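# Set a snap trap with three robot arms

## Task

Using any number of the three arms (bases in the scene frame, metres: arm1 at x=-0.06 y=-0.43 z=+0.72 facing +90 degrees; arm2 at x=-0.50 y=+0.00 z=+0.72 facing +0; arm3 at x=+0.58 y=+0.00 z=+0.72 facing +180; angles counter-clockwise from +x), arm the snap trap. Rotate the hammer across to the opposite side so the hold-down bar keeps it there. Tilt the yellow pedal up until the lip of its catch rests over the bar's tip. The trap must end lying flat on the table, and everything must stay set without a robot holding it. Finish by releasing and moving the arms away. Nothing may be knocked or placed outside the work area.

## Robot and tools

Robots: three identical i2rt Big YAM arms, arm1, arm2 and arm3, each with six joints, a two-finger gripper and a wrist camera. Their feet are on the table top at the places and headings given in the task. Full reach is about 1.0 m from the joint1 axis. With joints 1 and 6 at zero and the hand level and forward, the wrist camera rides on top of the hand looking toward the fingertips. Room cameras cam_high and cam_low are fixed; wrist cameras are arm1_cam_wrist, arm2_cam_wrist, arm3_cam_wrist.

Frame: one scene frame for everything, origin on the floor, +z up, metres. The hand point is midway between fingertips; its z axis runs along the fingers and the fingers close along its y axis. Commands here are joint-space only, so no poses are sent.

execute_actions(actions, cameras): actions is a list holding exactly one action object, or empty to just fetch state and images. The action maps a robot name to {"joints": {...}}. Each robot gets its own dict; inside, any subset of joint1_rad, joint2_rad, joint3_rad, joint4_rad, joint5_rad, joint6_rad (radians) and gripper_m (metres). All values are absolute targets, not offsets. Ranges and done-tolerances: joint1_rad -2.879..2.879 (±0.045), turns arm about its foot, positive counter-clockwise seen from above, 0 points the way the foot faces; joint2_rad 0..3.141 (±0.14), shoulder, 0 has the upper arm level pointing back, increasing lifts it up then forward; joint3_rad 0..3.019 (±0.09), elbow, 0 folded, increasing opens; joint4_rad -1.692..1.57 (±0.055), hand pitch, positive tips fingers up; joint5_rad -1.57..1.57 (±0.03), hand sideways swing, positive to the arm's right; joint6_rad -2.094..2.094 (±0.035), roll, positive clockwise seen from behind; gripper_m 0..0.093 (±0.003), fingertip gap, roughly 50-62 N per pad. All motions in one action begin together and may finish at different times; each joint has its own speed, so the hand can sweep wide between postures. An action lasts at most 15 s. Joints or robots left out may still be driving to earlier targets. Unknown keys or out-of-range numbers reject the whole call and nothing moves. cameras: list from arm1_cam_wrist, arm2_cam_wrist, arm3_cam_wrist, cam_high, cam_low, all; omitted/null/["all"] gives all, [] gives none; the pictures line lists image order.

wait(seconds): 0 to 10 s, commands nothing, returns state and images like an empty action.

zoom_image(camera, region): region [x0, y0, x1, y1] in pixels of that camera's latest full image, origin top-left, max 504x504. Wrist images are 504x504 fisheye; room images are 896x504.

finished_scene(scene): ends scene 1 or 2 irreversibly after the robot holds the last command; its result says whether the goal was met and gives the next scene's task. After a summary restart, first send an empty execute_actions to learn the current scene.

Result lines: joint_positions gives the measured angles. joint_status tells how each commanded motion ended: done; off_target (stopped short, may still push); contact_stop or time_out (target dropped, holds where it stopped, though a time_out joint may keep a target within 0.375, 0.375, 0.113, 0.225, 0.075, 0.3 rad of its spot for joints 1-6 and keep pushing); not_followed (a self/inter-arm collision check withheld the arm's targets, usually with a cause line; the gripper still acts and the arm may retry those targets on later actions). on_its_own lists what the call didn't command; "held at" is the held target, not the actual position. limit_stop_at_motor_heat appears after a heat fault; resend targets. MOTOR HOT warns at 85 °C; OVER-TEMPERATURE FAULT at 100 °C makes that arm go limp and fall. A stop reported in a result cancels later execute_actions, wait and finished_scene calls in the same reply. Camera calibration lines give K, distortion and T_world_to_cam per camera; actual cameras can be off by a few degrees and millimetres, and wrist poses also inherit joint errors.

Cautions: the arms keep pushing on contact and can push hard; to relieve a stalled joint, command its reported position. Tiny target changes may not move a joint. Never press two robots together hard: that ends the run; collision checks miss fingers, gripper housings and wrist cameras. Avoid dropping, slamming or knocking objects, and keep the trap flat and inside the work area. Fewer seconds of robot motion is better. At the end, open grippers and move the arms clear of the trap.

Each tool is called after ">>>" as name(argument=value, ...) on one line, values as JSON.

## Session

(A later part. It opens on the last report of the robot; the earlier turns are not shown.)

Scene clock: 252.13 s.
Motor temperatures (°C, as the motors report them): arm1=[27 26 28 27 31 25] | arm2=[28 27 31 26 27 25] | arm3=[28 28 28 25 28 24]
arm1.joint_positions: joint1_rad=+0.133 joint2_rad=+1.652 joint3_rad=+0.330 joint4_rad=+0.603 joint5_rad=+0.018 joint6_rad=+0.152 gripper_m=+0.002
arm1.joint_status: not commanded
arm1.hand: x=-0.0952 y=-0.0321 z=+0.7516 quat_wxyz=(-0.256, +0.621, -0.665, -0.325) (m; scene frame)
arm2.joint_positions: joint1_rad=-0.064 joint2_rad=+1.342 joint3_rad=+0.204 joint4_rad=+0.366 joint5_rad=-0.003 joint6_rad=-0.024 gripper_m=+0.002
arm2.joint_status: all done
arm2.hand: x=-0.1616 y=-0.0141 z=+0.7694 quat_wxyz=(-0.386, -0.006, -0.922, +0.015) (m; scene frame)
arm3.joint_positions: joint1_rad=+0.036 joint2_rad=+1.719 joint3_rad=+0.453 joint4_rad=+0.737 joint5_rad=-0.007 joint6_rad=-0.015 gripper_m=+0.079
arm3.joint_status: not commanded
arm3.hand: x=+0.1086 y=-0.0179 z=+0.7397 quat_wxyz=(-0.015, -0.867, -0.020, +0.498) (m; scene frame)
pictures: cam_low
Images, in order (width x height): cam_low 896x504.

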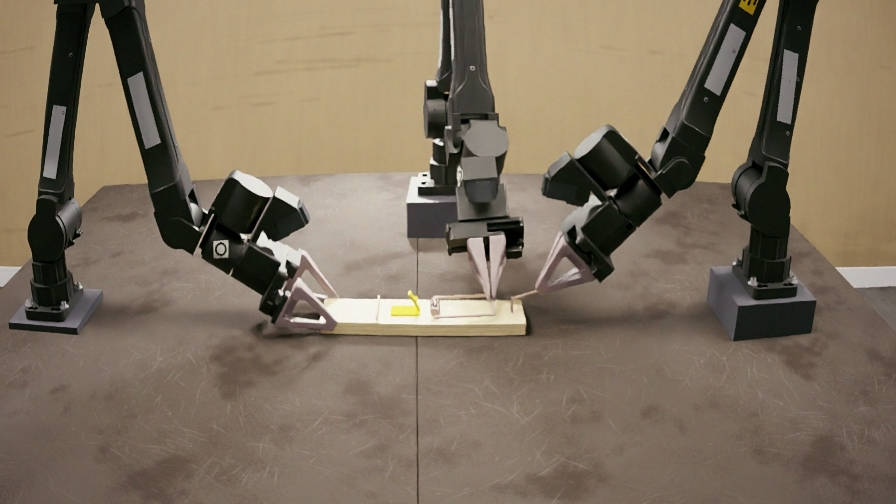

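>>> execute_actions(actions=[{"arm2":{"joints":{"joint2_rad":1.29,"joint3_rad":0.35,"joint4_rad":0.05}}}], cameras=["cam_low"])

>>> execute_actions(actions=[{"arm2":{"joints":{"joint2_rad":1.28,"joint3_rad":0.48,"joint4_rad":-0.27}}}], cameras=["cam_low","cam_high"])

Scene clock: 262.37 s.
Motor temperatures (°C, as the motors report them): arm1=[27 26 28 27 31 25] | arm2=[28 27 30 26 27 25] | arm3=[28 28 28 25 28 24]
arm1.joint_positions: joint1_rad=+0.134 joint2_rad=+1.652 joint3_rad=+0.330 joint4_rad=+0.604 joint5_rad=+0.019 joint6_rad=+0.153 gripper_m=+0.002
arm1.joint_status: not commanded
arm1.hand: x=-0.0952 y=-0.0319 z=+0.7518 quat_wxyz=(-0.257, +0.621, -0.666, -0.325) (m; scene frame)
arm2.joint_positions: joint1_rad=-0.064 joint2_rad=+1.287 joint3_rad=+0.308 joint4_rad=+0.056 joint5_rad=-0.006 joint6_rad=-0.024 gripper_m=+0.002
arm2.joint_status: all done
arm2.hand: x=-0.1579 y=-0.0138 z=+0.7729 quat_wxyz=(-0.315, -0.006, -0.949, +0.011) (m; scene frame)
arm3.joint_positions: joint1_rad=+0.036 joint2_rad=+1.720 joint3_rad=+0.454 joint4_rad=+0.736 joint5_rad=-0.009 joint6_rad=-0.004 gripper_m=+0.079
arm3.joint_status: not commanded
arm3.hand: x=+0.1081 y=-0.0182 z=+0.7396 quat_wxyz=(-0.018, -0.867, -0.016, +0.497) (m; scene frame)
pictures: cam_low
Images, in order (width x height): cam_low 896x504.

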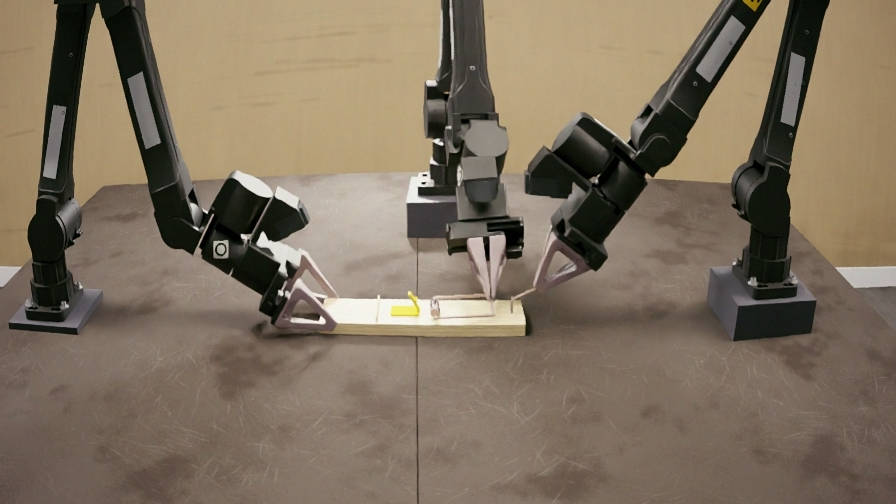

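Scene clock: 263.40 s.
Motor temperatures (°C, as the motors report them): arm1=[27 26 28 27 31 25] | arm2=[28 27 30 26 27 25] | arm3=[28 28 28 25 28 24]
arm1.joint_positions: joint1_rad=+0.134 joint2_rad=+1.652 joint3_rad=+0.330 joint4_rad=+0.605 joint5_rad=+0.016 joint6_rad=+0.155 gripper_m=+0.002
arm1.joint_status: not commanded
arm1.hand: x=-0.0961 y=-0.0319 z=+0.7519 quat_wxyz=(-0.256, +0.621, -0.666, -0.326) (m; scene frame)
arm2.joint_positions: joint1_rad=-0.064 joint2_rad=+1.291 joint3_rad=+0.442 joint4_rad=-0.252 joint5_rad=-0.006 joint6_rad=-0.024 gripper_m=+0.002
arm2.joint_status: all done
arm2.hand: x=-0.1539 y=-0.0139 z=+0.7801 quat_wxyz=(-0.229, -0.007, -0.973, +0.008) (m; scene frame)
arm3.joint_positions: joint1_rad=+0.036 joint2_rad=+1.721 joint3_rad=+0.455 joint4_rad=+0.736 joint5_rad=-0.008 joint6_rad=-0.006 gripper_m=+0.079
arm3.joint_status: not commanded
arm3.hand: x=+0.1077 y=-0.0182 z=+0.7395 quat_wxyz=(-0.018, -0.867, -0.017, +0.497) (m; scene frame)
pictures: cam_high, cam_low
Images, in order (width x height): cam_high 896x504, cam_low 896x504.

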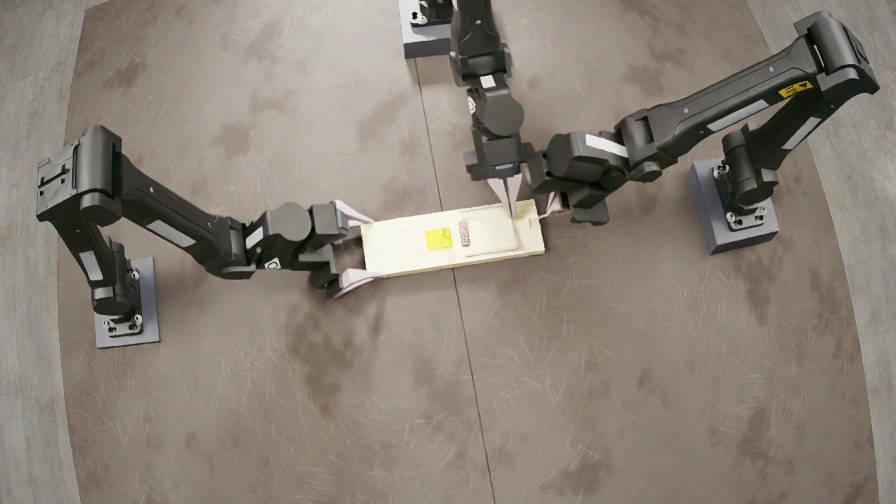

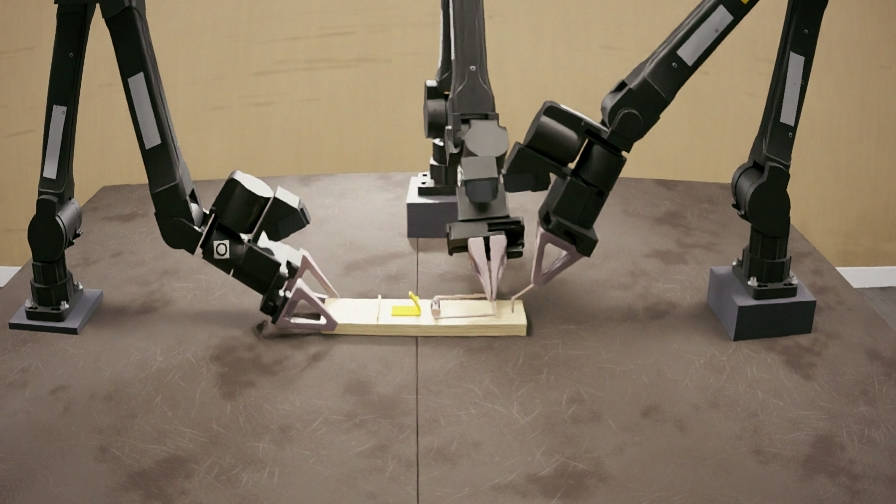

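>>> execute_actions(actions=[{"arm2":{"joints":{"joint4_rad":-0.17}}}], cameras=["cam_low"])

>>> execute_actions(actions=[{"arm2":{"joints":{"joint4_rad":-0.03,"joint2_rad":1.34}}}], cameras=["cam_low"])

Scene clock: 272.37 s.
Motor temperatures (°C, as the motors report them): arm1=[27 26 28 27 31 25] | arm2=[28 27 31 26 27 25] | arm3=[28 28 28 25 28 24]
arm1.joint_positions: joint1_rad=+0.134 joint2_rad=+1.652 joint3_rad=+0.330 joint4_rad=+0.605 joint5_rad=+0.018 joint6_rad=+0.156 gripper_m=+0.002
arm1.joint_status: not commanded
arm1.hand: x=-0.0959 y=-0.0319 z=+0.7519 quat_wxyz=(-0.256, +0.620, -0.666, -0.326) (m; scene frame)
arm2.joint_positions: joint1_rad=-0.064 joint2_rad=+1.291 joint3_rad=+0.439 joint4_rad=-0.233 joint5_rad=-0.006 joint6_rad=-0.024 gripper_m=+0.002
arm2.joint_status: joint4_rad time_out (moved +0.020 of +0.082)
arm2.on_its_own: joint4_rad reads -0.233 and still pushes toward -0.170 since a time_out
arm2.hand: x=-0.1516 y=-0.0139 z=+0.7809 quat_wxyz=(-0.237, -0.007, -0.971, +0.008) (m; scene frame)
arm3.joint_positions: joint1_rad=+0.036 joint2_rad=+1.721 joint3_rad=+0.455 joint4_rad=+0.736 joint5_rad=-0.009 joint6_rad=-0.005 gripper_m=+0.079
arm3.joint_status: not commanded
arm3.hand: x=+0.1077 y=-0.0182 z=+0.7395 quat_wxyz=(-0.018, -0.867, -0.016, +0.497) (m; scene frame)
pictures: cam_low
Images, in order (width x height): cam_low 896x504.

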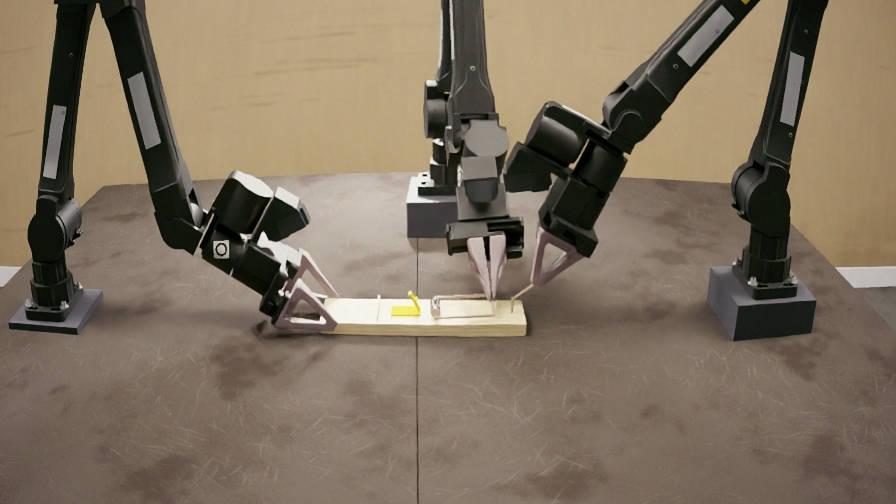

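not run: a stop came earlier in this reply.

>>> execute_actions(actions=[{"arm2":{"joints":{"joint2_rad":1.22,"gripper_m":0.001}}}], cameras=["cam_low"])

Scene clock: 282.40 s.
Motor temperatures (°C, as the motors report them): arm1=[27 26 28 27 31 25] | arm2=[28 27 32 26 27 25] | arm3=[28 28 28 25 28 24]
arm1.joint_positions: joint1_rad=+0.135 joint2_rad=+1.652 joint3_rad=+0.330 joint4_rad=+0.605 joint5_rad=+0.017 joint6_rad=+0.156 gripper_m=+0.002
arm1.joint_status: not commanded
arm1.hand: x=-0.0961 y=-0.0319 z=+0.7519 quat_wxyz=(-0.256, +0.620, -0.666, -0.326) (m; scene frame)
arm2.joint_positions: joint1_rad=-0.064 joint2_rad=+1.279 joint3_rad=+0.436 joint4_rad=-0.224 joint5_rad=-0.006 joint6_rad=-0.024 gripper_m=+0.002
arm2.joint_status: all done
arm2.hand: x=-0.1492 y=-0.0140 z=+0.7853 quat_wxyz=(-0.246, -0.007, -0.969, +0.009) (m; scene frame)
arm3.joint_positions: joint1_rad=+0.036 joint2_rad=+1.721 joint3_rad=+0.455 joint4_rad=+0.736 joint5_rad=-0.008 joint6_rad=-0.006 gripper_m=+0.079
arm3.joint_status: not commanded
arm3.hand: x=+0.1077 y=-0.0182 z=+0.7395 quat_wxyz=(-0.018, -0.867, -0.017, +0.497) (m; scene frame)
pictures: cam_low
Images, in order (width x height): cam_low 896x504.

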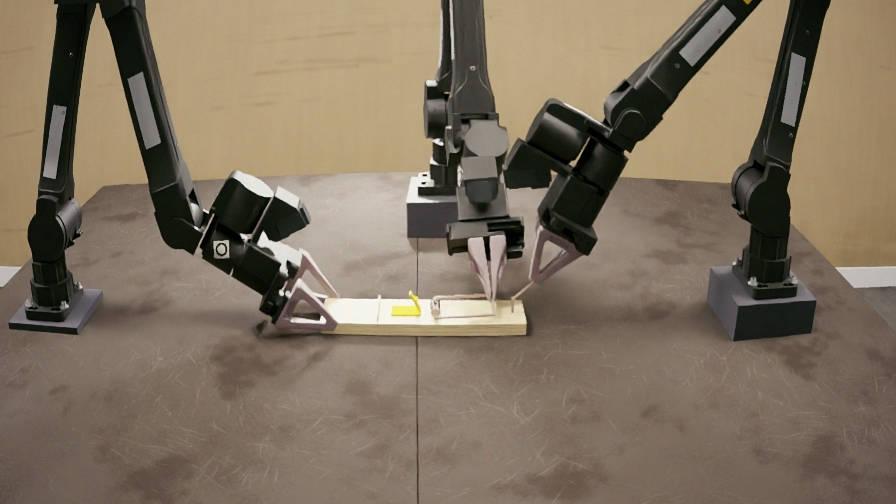

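>>> execute_actions(actions=[{"arm2":{"joints":{"joint2_rad":1.24,"joint4_rad":-0.19,"gripper_m":0.0018}}}], cameras=["cam_low","arm2_cam_wrist"])

Scene clock: 290.00 s.
Motor temperatures (°C, as the motors report them): arm1=[27 26 28 27 31 25] | arm2=[28 27 33 26 27 25] | arm3=[28 28 28 25 28 24]
arm1.joint_positions: joint1_rad=+0.135 joint2_rad=+1.652 joint3_rad=+0.330 joint4_rad=+0.605 joint5_rad=+0.017 joint6_rad=+0.156 gripper_m=+0.002
arm1.joint_status: not commanded
arm1.hand: x=-0.0961 y=-0.0319 z=+0.7519 quat_wxyz=(-0.256, +0.620, -0.666, -0.326) (m; scene frame)
arm2.joint_positions: joint1_rad=-0.064 joint2_rad=+1.279 joint3_rad=+0.436 joint4_rad=-0.224 joint5_rad=-0.006 joint6_rad=-0.024 gripper_m=+0.002
arm2.joint_status: all done
arm2.hand: x=-0.1492 y=-0.0140 z=+0.7853 quat_wxyz=(-0.246, -0.007, -0.969, +0.009) (m; scene frame)
arm3.joint_positions: joint1_rad=+0.036 joint2_rad=+1.721 joint3_rad=+0.455 joint4_rad=+0.736 joint5_rad=-0.008 joint6_rad=-0.006 gripper_m=+0.079
arm3.joint_status: not commanded
arm3.hand: x=+0.1077 y=-0.0182 z=+0.7395 quat_wxyz=(-0.018, -0.867, -0.017, +0.497) (m; scene frame)
pictures: arm2_cam_wrist, cam_low
camera_calibration (this result's frames):
arm2_cam_wrist: T_world_to_cam=[[-0.0305322, -0.99953, 0.00266329, -0.0214769], [-0.992415, 0.0306321, 0.119054, -0.232216], [-0.119079, 0.000991888, -0.992884, 0.888384], [0, 0, 0, 1]] pos_world=[-0.125322, -0.0152348, 0.909766]
Images, in order (width x height): arm2_cam_wrist 504x504, cam_low 896x504.

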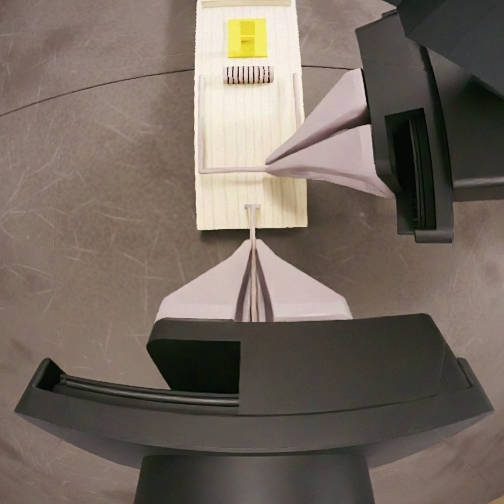

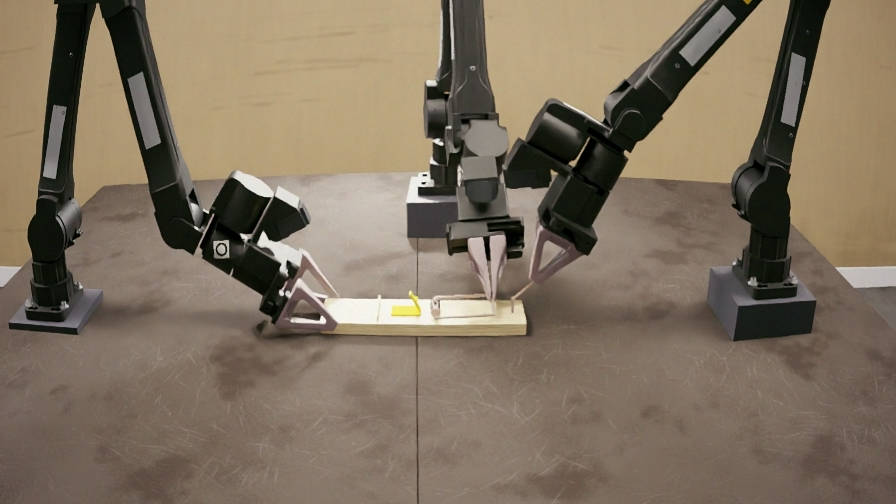

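>>> execute_actions(actions=[{"arm2":{"joints":{"joint2_rad":1.17,"joint4_rad":-0.2,"gripper_m":0.0024}}}], cameras=["cam_low"])

Scene clock: 297.30 s.
Motor temperatures (°C, as the motors report them): arm1=[27 26 28 27 31 25] | arm2=[28 27 33 26 27 25] | arm3=[28 28 28 25 28 24]
arm1.joint_positions: joint1_rad=+0.141 joint2_rad=+1.652 joint3_rad=+0.330 joint4_rad=+0.607 joint5_rad=+0.011 joint6_rad=+0.160 gripper_m=+0.002
arm1.joint_status: not commanded
arm1.hand: x=-0.0996 y=-0.0319 z=+0.7523 quat_wxyz=(-0.252, +0.622, -0.664, -0.330) (m; scene frame)
arm2.joint_positions: joint1_rad=-0.065 joint2_rad=+1.223 joint3_rad=+0.436 joint4_rad=-0.212 joint5_rad=-0.002 joint6_rad=-0.022 gripper_m=+0.003
arm2.joint_status: all done
arm2.hand: x=-0.1407 y=-0.0154 z=+0.8053 quat_wxyz=(-0.279, -0.009, -0.960, +0.012) (m; scene frame)
arm3.joint_positions: joint1_rad=+0.036 joint2_rad=+1.723 joint3_rad=+0.463 joint4_rad=+0.736 joint5_rad=-0.005 joint6_rad=-0.017 gripper_m=+0.079
arm3.joint_status: not commanded
arm3.hand: x=+0.1042 y=-0.0177 z=+0.7410 quat_wxyz=(-0.013, -0.866, -0.021, +0.500) (m; scene frame)
pictures: cam_low
Images, in order (width x height): cam_low 896x504.

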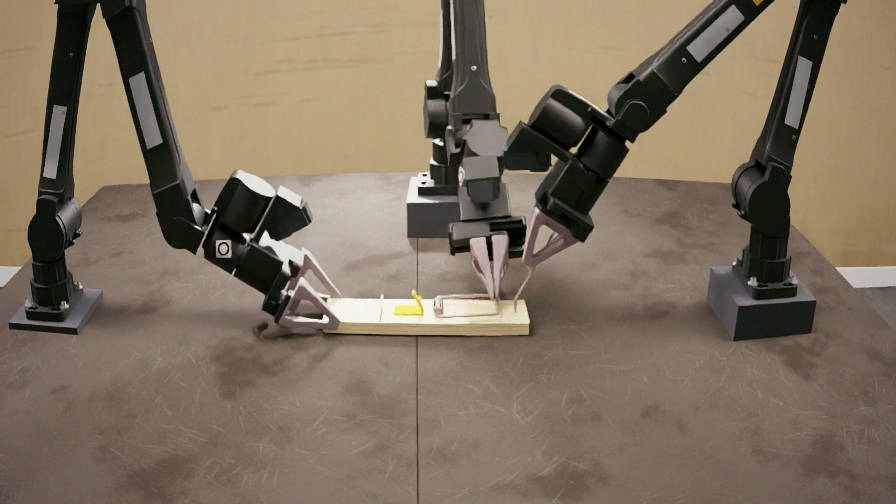

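>>> execute_actions(actions=[{"arm2":{"joints":{"joint2_rad":1.24,"joint3_rad":0.46,"joint4_rad":-0.04,"gripper_m":0.002}}}], cameras=["cam_low","arm2_cam_wrist"])

Scene clock: 303.20 s.
Motor temperatures (°C, as the motors report them): arm1=[27 26 28 27 31 25] | arm2=[28 27 33 26 27 25] | arm3=[28 28 28 25 28 24]
arm1.joint_positions: joint1_rad=+0.141 joint2_rad=+1.652 joint3_rad=+0.330 joint4_rad=+0.607 joint5_rad=+0.014 joint6_rad=+0.160 gripper_m=+0.002
arm1.joint_status: not commanded
arm1.hand: x=-0.0991 y=-0.0318 z=+0.7523 quat_wxyz=(-0.254, +0.621, -0.664, -0.329) (m; scene frame)
arm2.joint_positions: joint1_rad=-0.065 joint2_rad=+1.251 joint3_rad=+0.435 joint4_rad=-0.080 joint5_rad=-0.002 joint6_rad=-0.019 gripper_m=+0.002
arm2.joint_status: all done
arm2.hand: x=-0.1174 y=-0.0163 z=+0.8139 quat_wxyz=(-0.328, -0.010, -0.945, +0.013) (m; scene frame)
arm3.joint_positions: joint1_rad=+0.036 joint2_rad=+1.725 joint3_rad=+0.463 joint4_rad=+0.734 joint5_rad=-0.005 joint6_rad=-0.017 gripper_m=+0.079
arm3.joint_status: not commanded
arm3.hand: x=+0.1046 y=-0.0177 z=+0.7401 quat_wxyz=(-0.014, -0.866, -0.021, +0.499) (m; scene frame)
pictures: arm2_cam_wrist, cam_low
camera_calibration (this result's frames):
arm2_cam_wrist: T_world_to_cam=[[-0.0372284, -0.999294, 0.00512504, -0.0256495], [-0.998007, 0.036918, -0.0511749, -0.0660093], [0.0509496, -0.00701999, -0.998677, 0.945191], [0, 0, 0, 1]] pos_world=[-0.11499, -0.0165592, 0.940693]
Images, in order (width x height): arm2_cam_wrist 504x504, cam_low 896x504.

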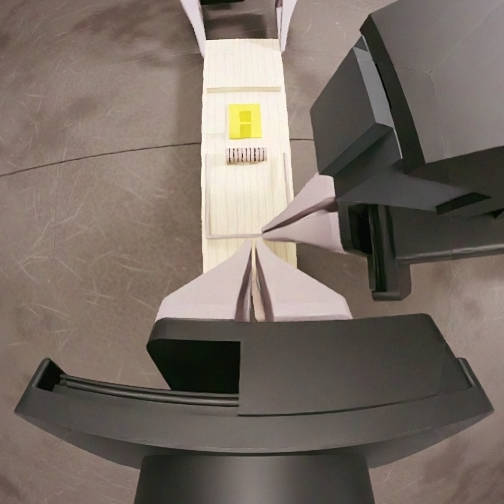

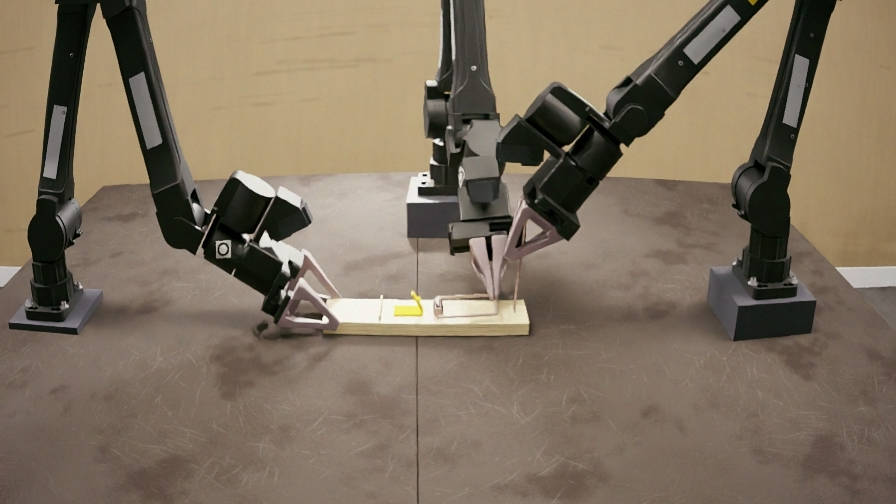

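>>> execute_actions(actions=[{"arm2":{"joints":{"joint2_rad":1.32,"joint4_rad":0.11}}}], cameras=["cam_low","arm2_cam_wrist"])

Scene clock: 308.67 s.
Motor temperatures (°C, as the motors report them): arm1=[27 26 28 27 31 25] | arm2=[28 27 33 26 27 25] | arm3=[28 28 28 25 28 24]
arm1.joint_positions: joint1_rad=+0.141 joint2_rad=+1.652 joint3_rad=+0.329 joint4_rad=+0.607 joint5_rad=+0.015 joint6_rad=+0.160 gripper_m=+0.002
arm1.joint_status: not commanded
arm1.hand: x=-0.0989 y=-0.0322 z=+0.7521 quat_wxyz=(-0.254, +0.621, -0.665, -0.329) (m; scene frame)
arm2.joint_positions: joint1_rad=-0.065 joint2_rad=+1.317 joint3_rad=+0.435 joint4_rad=+0.071 joint5_rad=-0.006 joint6_rad=-0.013 gripper_m=+0.002
arm2.joint_status: all done
arm2.hand: x=-0.0954 y=-0.0165 z=+0.8136 quat_wxyz=(-0.368, -0.012, -0.930, +0.011) (m; scene frame)
arm3.joint_positions: joint1_rad=+0.036 joint2_rad=+1.725 joint3_rad=+0.463 joint4_rad=+0.734 joint5_rad=-0.006 joint6_rad=-0.017 gripper_m=+0.079
arm3.joint_status: not commanded
arm3.hand: x=+0.1046 y=-0.0178 z=+0.7401 quat_wxyz=(-0.014, -0.866, -0.021, +0.499) (m; scene frame)
pictures: arm2_cam_wrist, cam_low
camera_calibration (this result's frames):
arm2_cam_wrist: T_world_to_cam=[[-0.0389149, -0.999241, -0.0018711, -0.0195255], [-0.990018, 0.0388094, -0.135489, 0.0253539], [0.135459, -0.00342012, -0.990777, 0.945408], [0, 0, 0, 1]] pos_world=[-0.103723, -0.0172613, 0.940087]
Images, in order (width x height): arm2_cam_wrist 504x504, cam_low 896x504.

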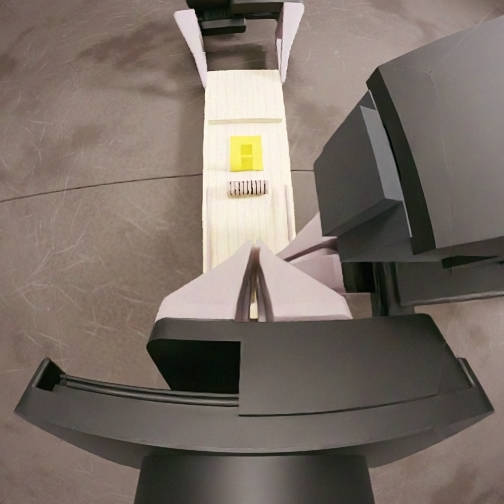

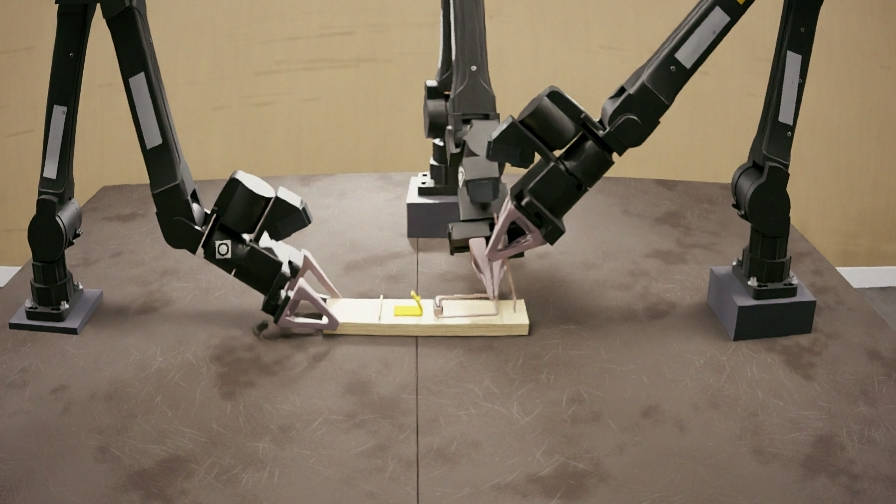

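Past vertical.

>>> execute_actions(actions=[{"arm2":{"joints":{"gripper_m":0.008}},"arm3":{"joints":{"joint3_rad":0.465,"gripper_m":0.093}}}], cameras=["cam_low"])

>>> execute_actions(actions=[{"arm2":{"joints":{"joint2_rad":1.0,"joint3_rad":0.2}},"arm3":{"joints":{"joint2_rad":1.6}}}], cameras=[])

>>> execute_actions(actions=[{"arm3":{"joints":{"joint2_rad":1.69,"joint3_rad":0.7,"joint4_rad":0.52,"gripper_m":0}}}], cameras=[])

>>> execute_actions(actions=[{"arm3":{"joints":{"joint2_rad":1.675,"joint3_rad":0.93,"joint4_rad":-0.07}}}], cameras=["cam_low","arm3_cam_wrist","cam_high"])

Scene clock: 321.10 s.
Motor temperatures (°C, as the motors report them): arm1=[27 25 28 27 31 25] | arm2=[28 27 33 26 27 25] | arm3=[28 28 28 25 28 24]
arm1.joint_positions: joint1_rad=+0.141 joint2_rad=+1.652 joint3_rad=+0.329 joint4_rad=+0.607 joint5_rad=+0.015 joint6_rad=+0.160 gripper_m=+0.002
arm1.joint_status: not commanded
arm1.hand: x=-0.0989 y=-0.0322 z=+0.7521 quat_wxyz=(-0.254, +0.621, -0.665, -0.329) (m; scene frame)
arm2.joint_positions: joint1_rad=-0.065 joint2_rad=+1.317 joint3_rad=+0.436 joint4_rad=+0.095 joint5_rad=-0.004 joint6_rad=-0.013 gripper_m=+0.008
arm2.joint_status: all done
arm2.hand: x=-0.0907 y=-0.0170 z=+0.8180 quat_wxyz=(-0.379, -0.012, -0.925, +0.012) (m; scene frame)
arm3.joint_positions: joint1_rad=+0.036 joint2_rad=+1.725 joint3_rad=+0.463 joint4_rad=+0.728 joint5_rad=-0.014 joint6_rad=-0.015 gripper_m=+0.093
arm3.joint_status: all done
arm3.hand: x=+0.1056 y=-0.0194 z=+0.7386 quat_wxyz=(-0.018, -0.868, -0.022, +0.496) (m; scene frame)
pictures: cam_low
Images, in order (width x height): cam_low 896x504.

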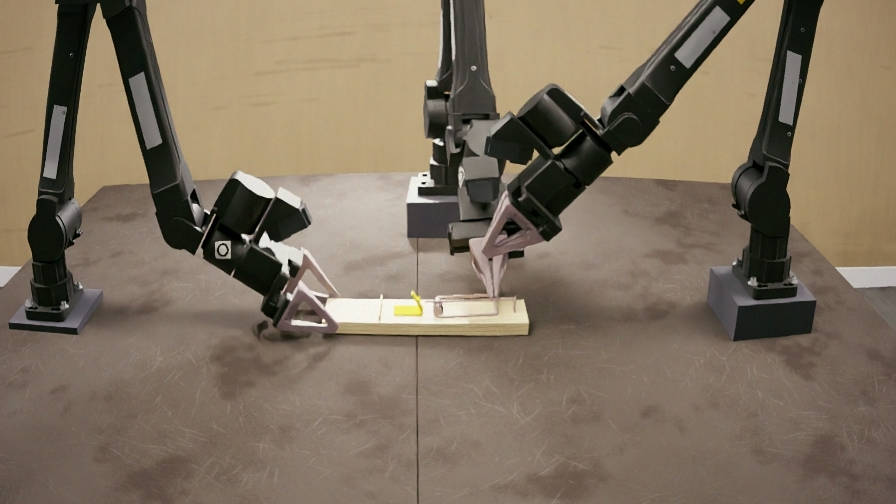

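Scene clock: 322.23 s.
Motor temperatures (°C, as the motors report them): arm1=[27 25 28 27 31 25] | arm2=[28 27 33 26 27 25] | arm3=[28 28 28 25 28 24]
arm1.joint_positions: joint1_rad=+0.141 joint2_rad=+1.652 joint3_rad=+0.329 joint4_rad=+0.607 joint5_rad=+0.015 joint6_rad=+0.160 gripper_m=+0.002
arm1.joint_status: not commanded
arm1.hand: x=-0.0989 y=-0.0322 z=+0.7521 quat_wxyz=(-0.254, +0.621, -0.665, -0.329) (m; scene frame)
arm2.joint_positions: joint1_rad=-0.065 joint2_rad=+1.005 joint3_rad=+0.194 joint4_rad=+0.101 joint5_rad=-0.004 joint6_rad=-0.013 gripper_m=+0.008
arm2.joint_status: all done
arm2.hand: x=-0.1742 y=-0.0134 z=+0.8225 quat_wxyz=(-0.414, -0.011, -0.910, +0.013) (m; scene frame)
arm3.joint_positions: joint1_rad=+0.036 joint2_rad=+1.597 joint3_rad=+0.463 joint4_rad=+0.724 joint5_rad=-0.014 joint6_rad=-0.015 gripper_m=+0.093
arm3.joint_status: all done
arm3.hand: x=+0.0937 y=-0.0190 z=+0.7965 quat_wxyz=(-0.018, -0.836, -0.022, +0.548) (m; scene frame)
pictures: none
No camera images: the call's "cameras" was empty. Leave "cameras" out to get every camera's image.

Scene clock: 323.27 s.
Motor temperatures (°C, as the motors report them): arm1=[27 25 28 27 31 25] | arm2=[28 27 33 26 27 25] | arm3=[28 28 28 25 28 24]
arm1.joint_positions: joint1_rad=+0.141 joint2_rad=+1.652 joint3_rad=+0.329 joint4_rad=+0.607 joint5_rad=+0.015 joint6_rad=+0.160 gripper_m=+0.002
arm1.joint_status: not commanded
arm1.hand: x=-0.0989 y=-0.0322 z=+0.7521 quat_wxyz=(-0.254, +0.621, -0.665, -0.329) (m; scene frame)
arm2.joint_positions: joint1_rad=-0.065 joint2_rad=+1.005 joint3_rad=+0.194 joint4_rad=+0.101 joint5_rad=-0.004 joint6_rad=-0.013 gripper_m=+0.008
arm2.joint_status: not commanded
arm2.hand: x=-0.1742 y=-0.0134 z=+0.8225 quat_wxyz=(-0.414, -0.011, -0.910, +0.013) (m; scene frame)
arm3.joint_positions: joint1_rad=+0.036 joint2_rad=+1.700 joint3_rad=+0.675 joint4_rad=+0.529 joint5_rad=-0.014 joint6_rad=-0.015 gripper_m=+0.001
arm3.joint_status: all done
arm3.hand: x=+0.0280 y=-0.0216 z=+0.7872 quat_wxyz=(-0.018, -0.859, -0.022, +0.512) (m; scene frame)
pictures: none
No camera images: the call's "cameras" was empty. Leave "cameras" out to get every camera's image.

Scene clock: 324.57 s.
Motor temperatures (°C, as the motors report them): arm1=[27 25 28 27 31 25] | arm2=[28 27 33 26 27 25] | arm3=[28 28 28 25 28 24]
arm1.joint_positions: joint1_rad=+0.141 joint2_rad=+1.652 joint3_rad=+0.329 joint4_rad=+0.607 joint5_rad=+0.015 joint6_rad=+0.160 gripper_m=+0.002
arm1.joint_status: not commanded
arm1.hand: x=-0.0989 y=-0.0322 z=+0.7521 quat_wxyz=(-0.254, +0.621, -0.665, -0.329) (m; scene frame)
arm2.joint_positions: joint1_rad=-0.065 joint2_rad=+1.005 joint3_rad=+0.194 joint4_rad=+0.101 joint5_rad=-0.004 joint6_rad=-0.013 gripper_m=+0.008
arm2.joint_status: not commanded
arm2.hand: x=-0.1742 y=-0.0134 z=+0.8225 quat_wxyz=(-0.414, -0.011, -0.910, +0.013) (m; scene frame)
arm3.joint_positions: joint1_rad=+0.036 joint2_rad=+1.679 joint3_rad=+0.901 joint4_rad=-0.062 joint5_rad=-0.014 joint6_rad=-0.015 gripper_m=+0.001
arm3.joint_status: all done
arm3.hand: x=+0.0137 y=-0.0222 z=+0.7824 quat_wxyz=(-0.018, -0.933, -0.024, +0.358) (m; scene frame)
pictures: arm3_cam_wrist, cam_high, cam_low
camera_calibration (this result's frames):
arm3_cam_wrist: T_world_to_cam=[[-0.0515884, 0.998656, -0.00499125, 0.0257846], [0.993006, 0.0507638, -0.106593, 0.0798526], [-0.106196, -0.0104553, -0.99429, 0.90249], [0, 0, 0, 1]] pos_world=[0.0178769, -0.0203678, 0.905977]
Images, in order (width x height): arm3_cam_wrist 504x504, cam_high 896x504, cam_low 896x504.

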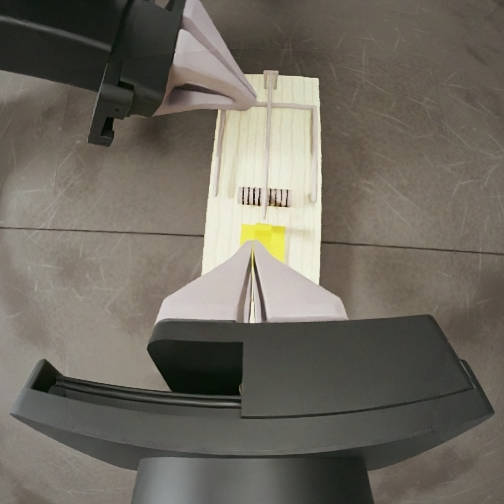

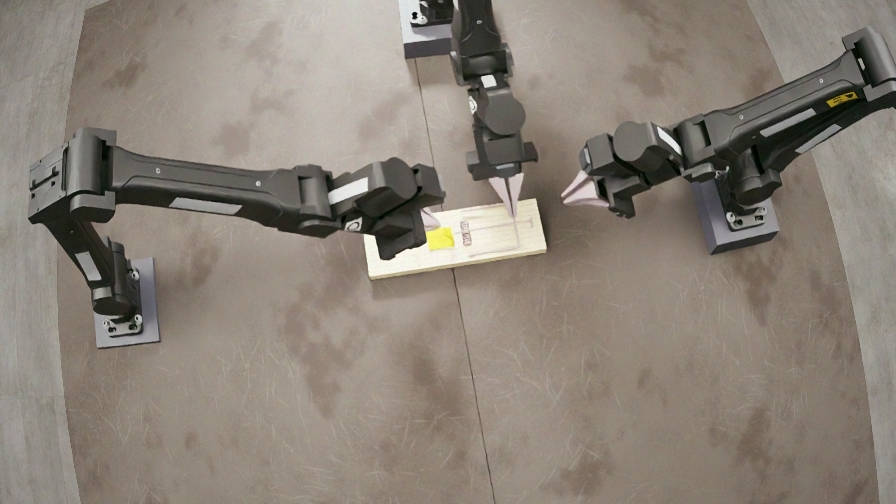

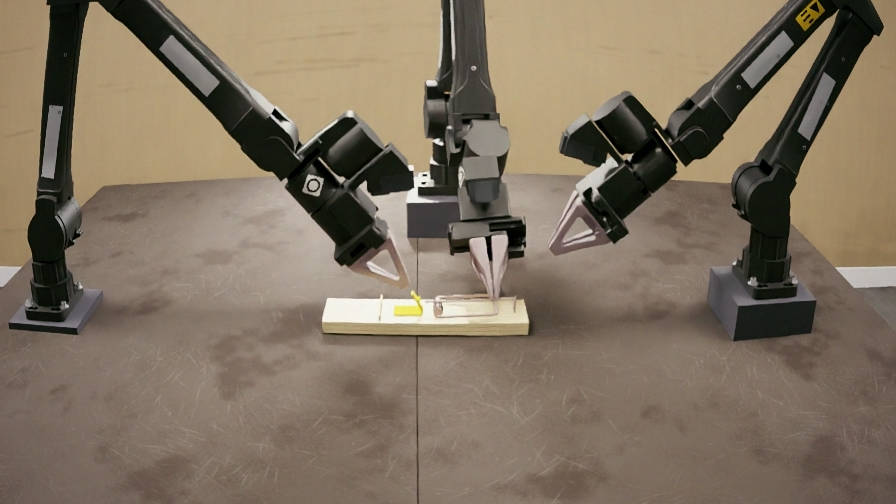

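Shift y about +.005 with q5 and descend.

>>> execute_actions(actions=[{"arm3":{"joints":{"joint2_rad":1.71,"joint5_rad":0.03,"joint4_rad":-0.085}}}], cameras=[])

>>> execute_actions(actions=[{"arm3":{"joints":{"joint2_rad":1.725,"joint3_rad":0.975}}}], cameras=["cam_low","arm3_cam_wrist"])

>>> zoom_image(camera="cam_low", region=[370,260,490,335])

Scene clock: 333.70 s.
Motor temperatures (°C, as the motors report them): arm1=[27 25 28 27 30 25] | arm2=[28 27 33 26 27 25] | arm3=[28 28 29 25 28 24]
arm1.joint_positions: joint1_rad=+0.141 joint2_rad=+1.652 joint3_rad=+0.329 joint4_rad=+0.607 joint5_rad=+0.015 joint6_rad=+0.160 gripper_m=+0.002
arm1.joint_status: not commanded
arm1.hand: x=-0.0989 y=-0.0322 z=+0.7521 quat_wxyz=(-0.254, +0.621, -0.665, -0.329) (m; scene frame)
arm2.joint_positions: joint1_rad=-0.065 joint2_rad=+1.005 joint3_rad=+0.194 joint4_rad=+0.101 joint5_rad=-0.004 joint6_rad=-0.013 gripper_m=+0.008
arm2.joint_status: not commanded
arm2.hand: x=-0.1742 y=-0.0134 z=+0.8225 quat_wxyz=(-0.414, -0.011, -0.910, +0.013) (m; scene frame)
arm3.joint_positions: joint1_rad=+0.036 joint2_rad=+1.714 joint3_rad=+0.901 joint4_rad=-0.078 joint5_rad=+0.028 joint6_rad=-0.015 gripper_m=+0.001
arm3.joint_status: all done
arm3.hand: x=+0.0197 y=-0.0151 z=+0.7609 quat_wxyz=(+0.002, -0.942, -0.017, +0.334) (m; scene frame)
pictures: none
No camera images: the call's "cameras" was empty. Leave "cameras" out to get every camera's image.

Scene clock: 334.40 s.
Motor temperatures (°C, as the motors report them): arm1=[27 25 28 27 30 25] | arm2=[28 27 33 26 27 25] | arm3=[28 28 29 25 28 24]
arm1.joint_positions: joint1_rad=+0.141 joint2_rad=+1.652 joint3_rad=+0.329 joint4_rad=+0.607 joint5_rad=+0.015 joint6_rad=+0.160 gripper_m=+0.002
arm1.joint_status: not commanded
arm1.hand: x=-0.0989 y=-0.0322 z=+0.7521 quat_wxyz=(-0.254, +0.621, -0.665, -0.329) (m; scene frame)
arm2.joint_positions: joint1_rad=-0.065 joint2_rad=+1.005 joint3_rad=+0.194 joint4_rad=+0.101 joint5_rad=-0.004 joint6_rad=-0.013 gripper_m=+0.008
arm2.joint_status: not commanded
arm2.hand: x=-0.1742 y=-0.0134 z=+0.8225 quat_wxyz=(-0.414, -0.011, -0.910, +0.013) (m; scene frame)
arm3.joint_positions: joint1_rad=+0.036 joint2_rad=+1.724 joint3_rad=+0.924 joint4_rad=-0.078 joint5_rad=+0.028 joint6_rad=-0.015 gripper_m=+0.001
arm3.joint_status: all done
arm3.hand: x=+0.0101 y=-0.0153 z=+0.7649 quat_wxyz=(+0.002, -0.940, -0.017, +0.340) (m; scene frame)
pictures: arm3_cam_wrist, cam_low
camera_calibration (this result's frames):
arm3_cam_wrist: T_world_to_cam=[[-0.0251157, 0.999329, 0.0266769, -0.00578543], [0.997314, 0.0268837, -0.0681264, 0.0514375], [-0.0687978, 0.0248942, -0.99732, 0.887353], [0, 0, 0, 1]] pos_world=[0.00960323, -0.0176912, 0.888634]
Images, in order (width x height): arm3_cam_wrist 504x504, cam_low 896x504.

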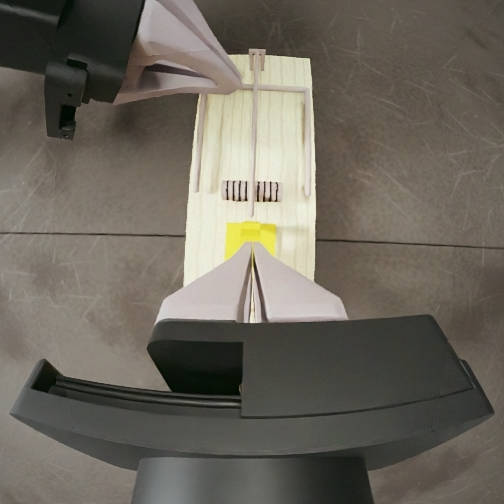

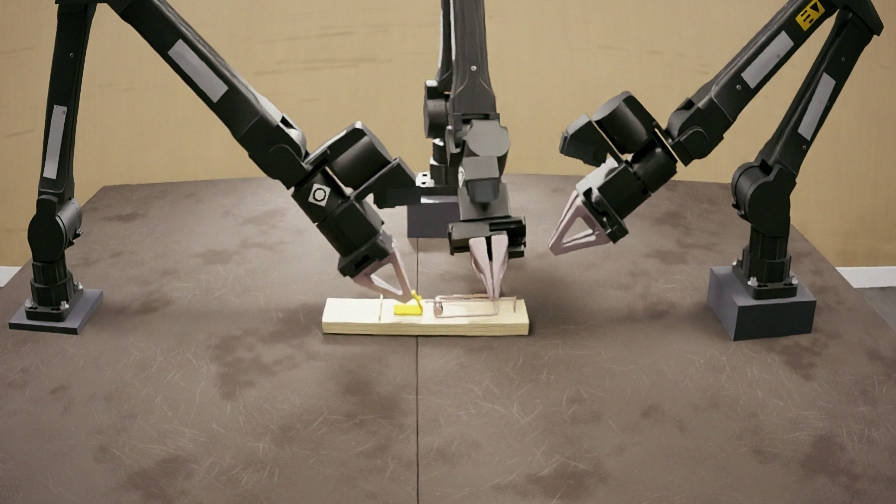

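Region (370, 260, 490, 335) of cam_low's 896x504 image, scaled by 4.200, with more detail than that image has; it fills the top 315 rows of this view, and the rest is white.

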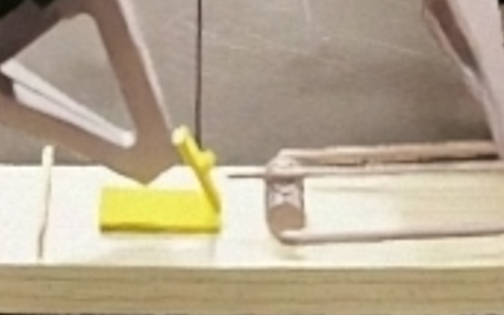

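>>> execute_actions(actions=[{"arm3":{"joints":{"joint3_rad":1.005}}}], cameras=["cam_low"])

>>> zoom_image(camera="cam_low", region=[370,260,490,335])

Scene clock: 340.13 s.
Motor temperatures (°C, as the motors report them): arm1=[27 25 28 27 30 25] | arm2=[28 27 32 26 27 25] | arm3=[28 28 30 25 28 24]
arm1.joint_positions: joint1_rad=+0.141 joint2_rad=+1.652 joint3_rad=+0.329 joint4_rad=+0.607 joint5_rad=+0.015 joint6_rad=+0.160 gripper_m=+0.002
arm1.joint_status: not commanded
arm1.hand: x=-0.0989 y=-0.0322 z=+0.7521 quat_wxyz=(-0.254, +0.621, -0.665, -0.329) (m; scene frame)
arm2.joint_positions: joint1_rad=-0.065 joint2_rad=+1.005 joint3_rad=+0.194 joint4_rad=+0.101 joint5_rad=-0.004 joint6_rad=-0.013 gripper_m=+0.008
arm2.joint_status: not commanded
arm2.hand: x=-0.1742 y=-0.0134 z=+0.8225 quat_wxyz=(-0.414, -0.011, -0.910, +0.013) (m; scene frame)
arm3.joint_positions: joint1_rad=+0.036 joint2_rad=+1.725 joint3_rad=+0.952 joint4_rad=-0.079 joint5_rad=+0.028 joint6_rad=-0.015 gripper_m=+0.001
arm3.joint_status: all done
arm3.hand: x=-0.0022 y=-0.0156 z=+0.7761 quat_wxyz=(+0.002, -0.936, -0.017, +0.352) (m; scene frame)
pictures: cam_low
Images, in order (width x height): cam_low 896x504.

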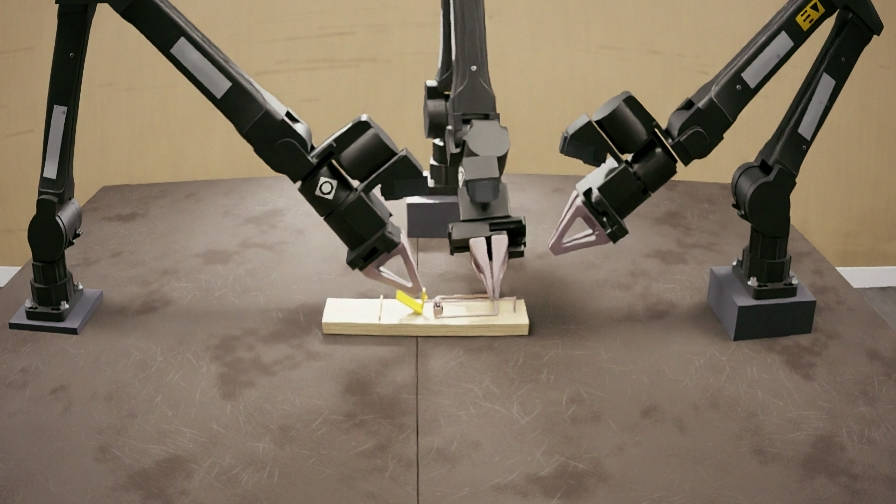

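Region (370, 260, 490, 335) of cam_low's 896x504 image, scaled by 4.200, with more detail than that image has; it fills the top 315 rows of this view, and the rest is white.

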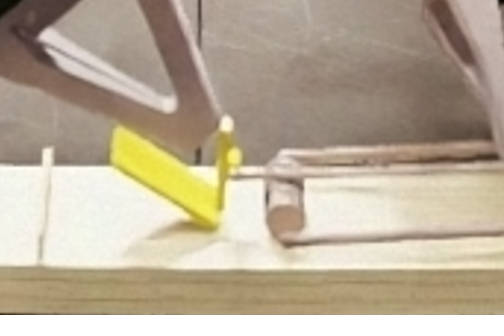

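Lip is over the bar tip. Ease arm1.

>>> execute_actions(actions=[{"arm1":{"joints":{"joint2_rad":1.67,"joint4_rad":0.58}}}], cameras=[])

>>> execute_actions(actions=[{"arm1":{"joints":{"joint2_rad":1.63,"joint4_rad":0.61,"joint3_rad":0.3}}}], cameras=["cam_low"])

>>> zoom_image(camera="cam_low", region=[370,260,530,345])

Scene clock: 347.83 s.
Motor temperatures (°C, as the motors report them): arm1=[27 25 28 27 30 25] | arm2=[28 27 32 26 27 25] | arm3=[28 28 31 25 28 24]
arm1.joint_positions: joint1_rad=+0.142 joint2_rad=+1.636 joint3_rad=+0.316 joint4_rad=+0.619 joint5_rad=+0.007 joint6_rad=+0.160 gripper_m=+0.002
arm1.joint_status: all done
arm1.hand: x=-0.1002 y=-0.0350 z=+0.7565 quat_wxyz=(-0.255, +0.620, -0.661, -0.336) (m; scene frame)
arm2.joint_positions: joint1_rad=-0.065 joint2_rad=+1.005 joint3_rad=+0.194 joint4_rad=+0.101 joint5_rad=-0.004 joint6_rad=-0.013 gripper_m=+0.008
arm2.joint_status: not commanded
arm2.hand: x=-0.1742 y=-0.0134 z=+0.8225 quat_wxyz=(-0.414, -0.011, -0.910, +0.013) (m; scene frame)
arm3.joint_positions: joint1_rad=+0.037 joint2_rad=+1.725 joint3_rad=+0.952 joint4_rad=-0.079 joint5_rad=+0.028 joint6_rad=-0.015 gripper_m=+0.001
arm3.joint_status: not commanded
arm3.hand: x=-0.0022 y=-0.0158 z=+0.7761 quat_wxyz=(+0.002, -0.936, -0.017, +0.352) (m; scene frame)
pictures: none
No camera images: the call's "cameras" was empty. Leave "cameras" out to get every camera's image.

Scene clock: 348.37 s.
Motor temperatures (°C, as the motors report them): arm1=[27 25 28 27 30 25] | arm2=[28 27 32 26 27 25] | arm3=[28 28 31 25 28 24]
arm1.joint_positions: joint1_rad=+0.142 joint2_rad=+1.633 joint3_rad=+0.316 joint4_rad=+0.620 joint5_rad=+0.006 joint6_rad=+0.162 gripper_m=+0.002
arm1.joint_status: all done
arm1.hand: x=-0.1007 y=-0.0344 z=+0.7580 quat_wxyz=(-0.255, +0.620, -0.661, -0.338) (m; scene frame)
arm2.joint_positions: joint1_rad=-0.065 joint2_rad=+1.005 joint3_rad=+0.194 joint4_rad=+0.101 joint5_rad=-0.004 joint6_rad=-0.013 gripper_m=+0.008
arm2.joint_status: not commanded
arm2.hand: x=-0.1742 y=-0.0134 z=+0.8225 quat_wxyz=(-0.414, -0.011, -0.910, +0.013) (m; scene frame)
arm3.joint_positions: joint1_rad=+0.037 joint2_rad=+1.725 joint3_rad=+0.952 joint4_rad=-0.079 joint5_rad=+0.028 joint6_rad=-0.015 gripper_m=+0.001
arm3.joint_status: not commanded
arm3.hand: x=-0.0022 y=-0.0158 z=+0.7761 quat_wxyz=(+0.002, -0.936, -0.017, +0.352) (m; scene frame)
pictures: cam_low
Images, in order (width x height): cam_low 896x504.

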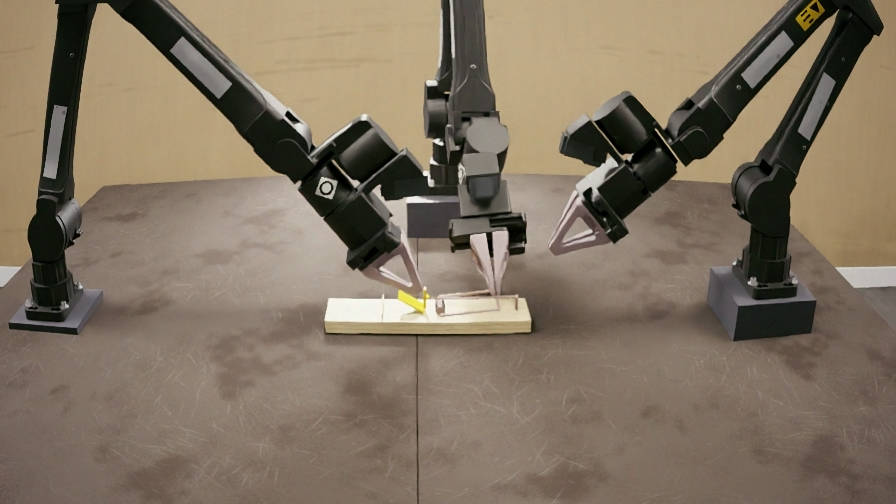

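Region (370, 260, 530, 345) of cam_low's 896x504 image, scaled by 3.150, with more detail than that image has; it fills the top 268 rows of this view, and the rest is white.

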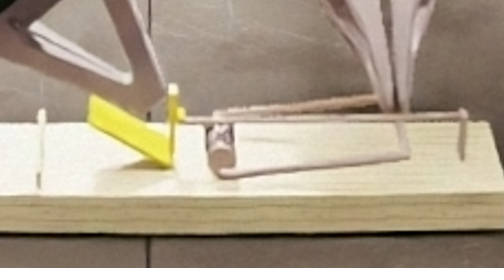

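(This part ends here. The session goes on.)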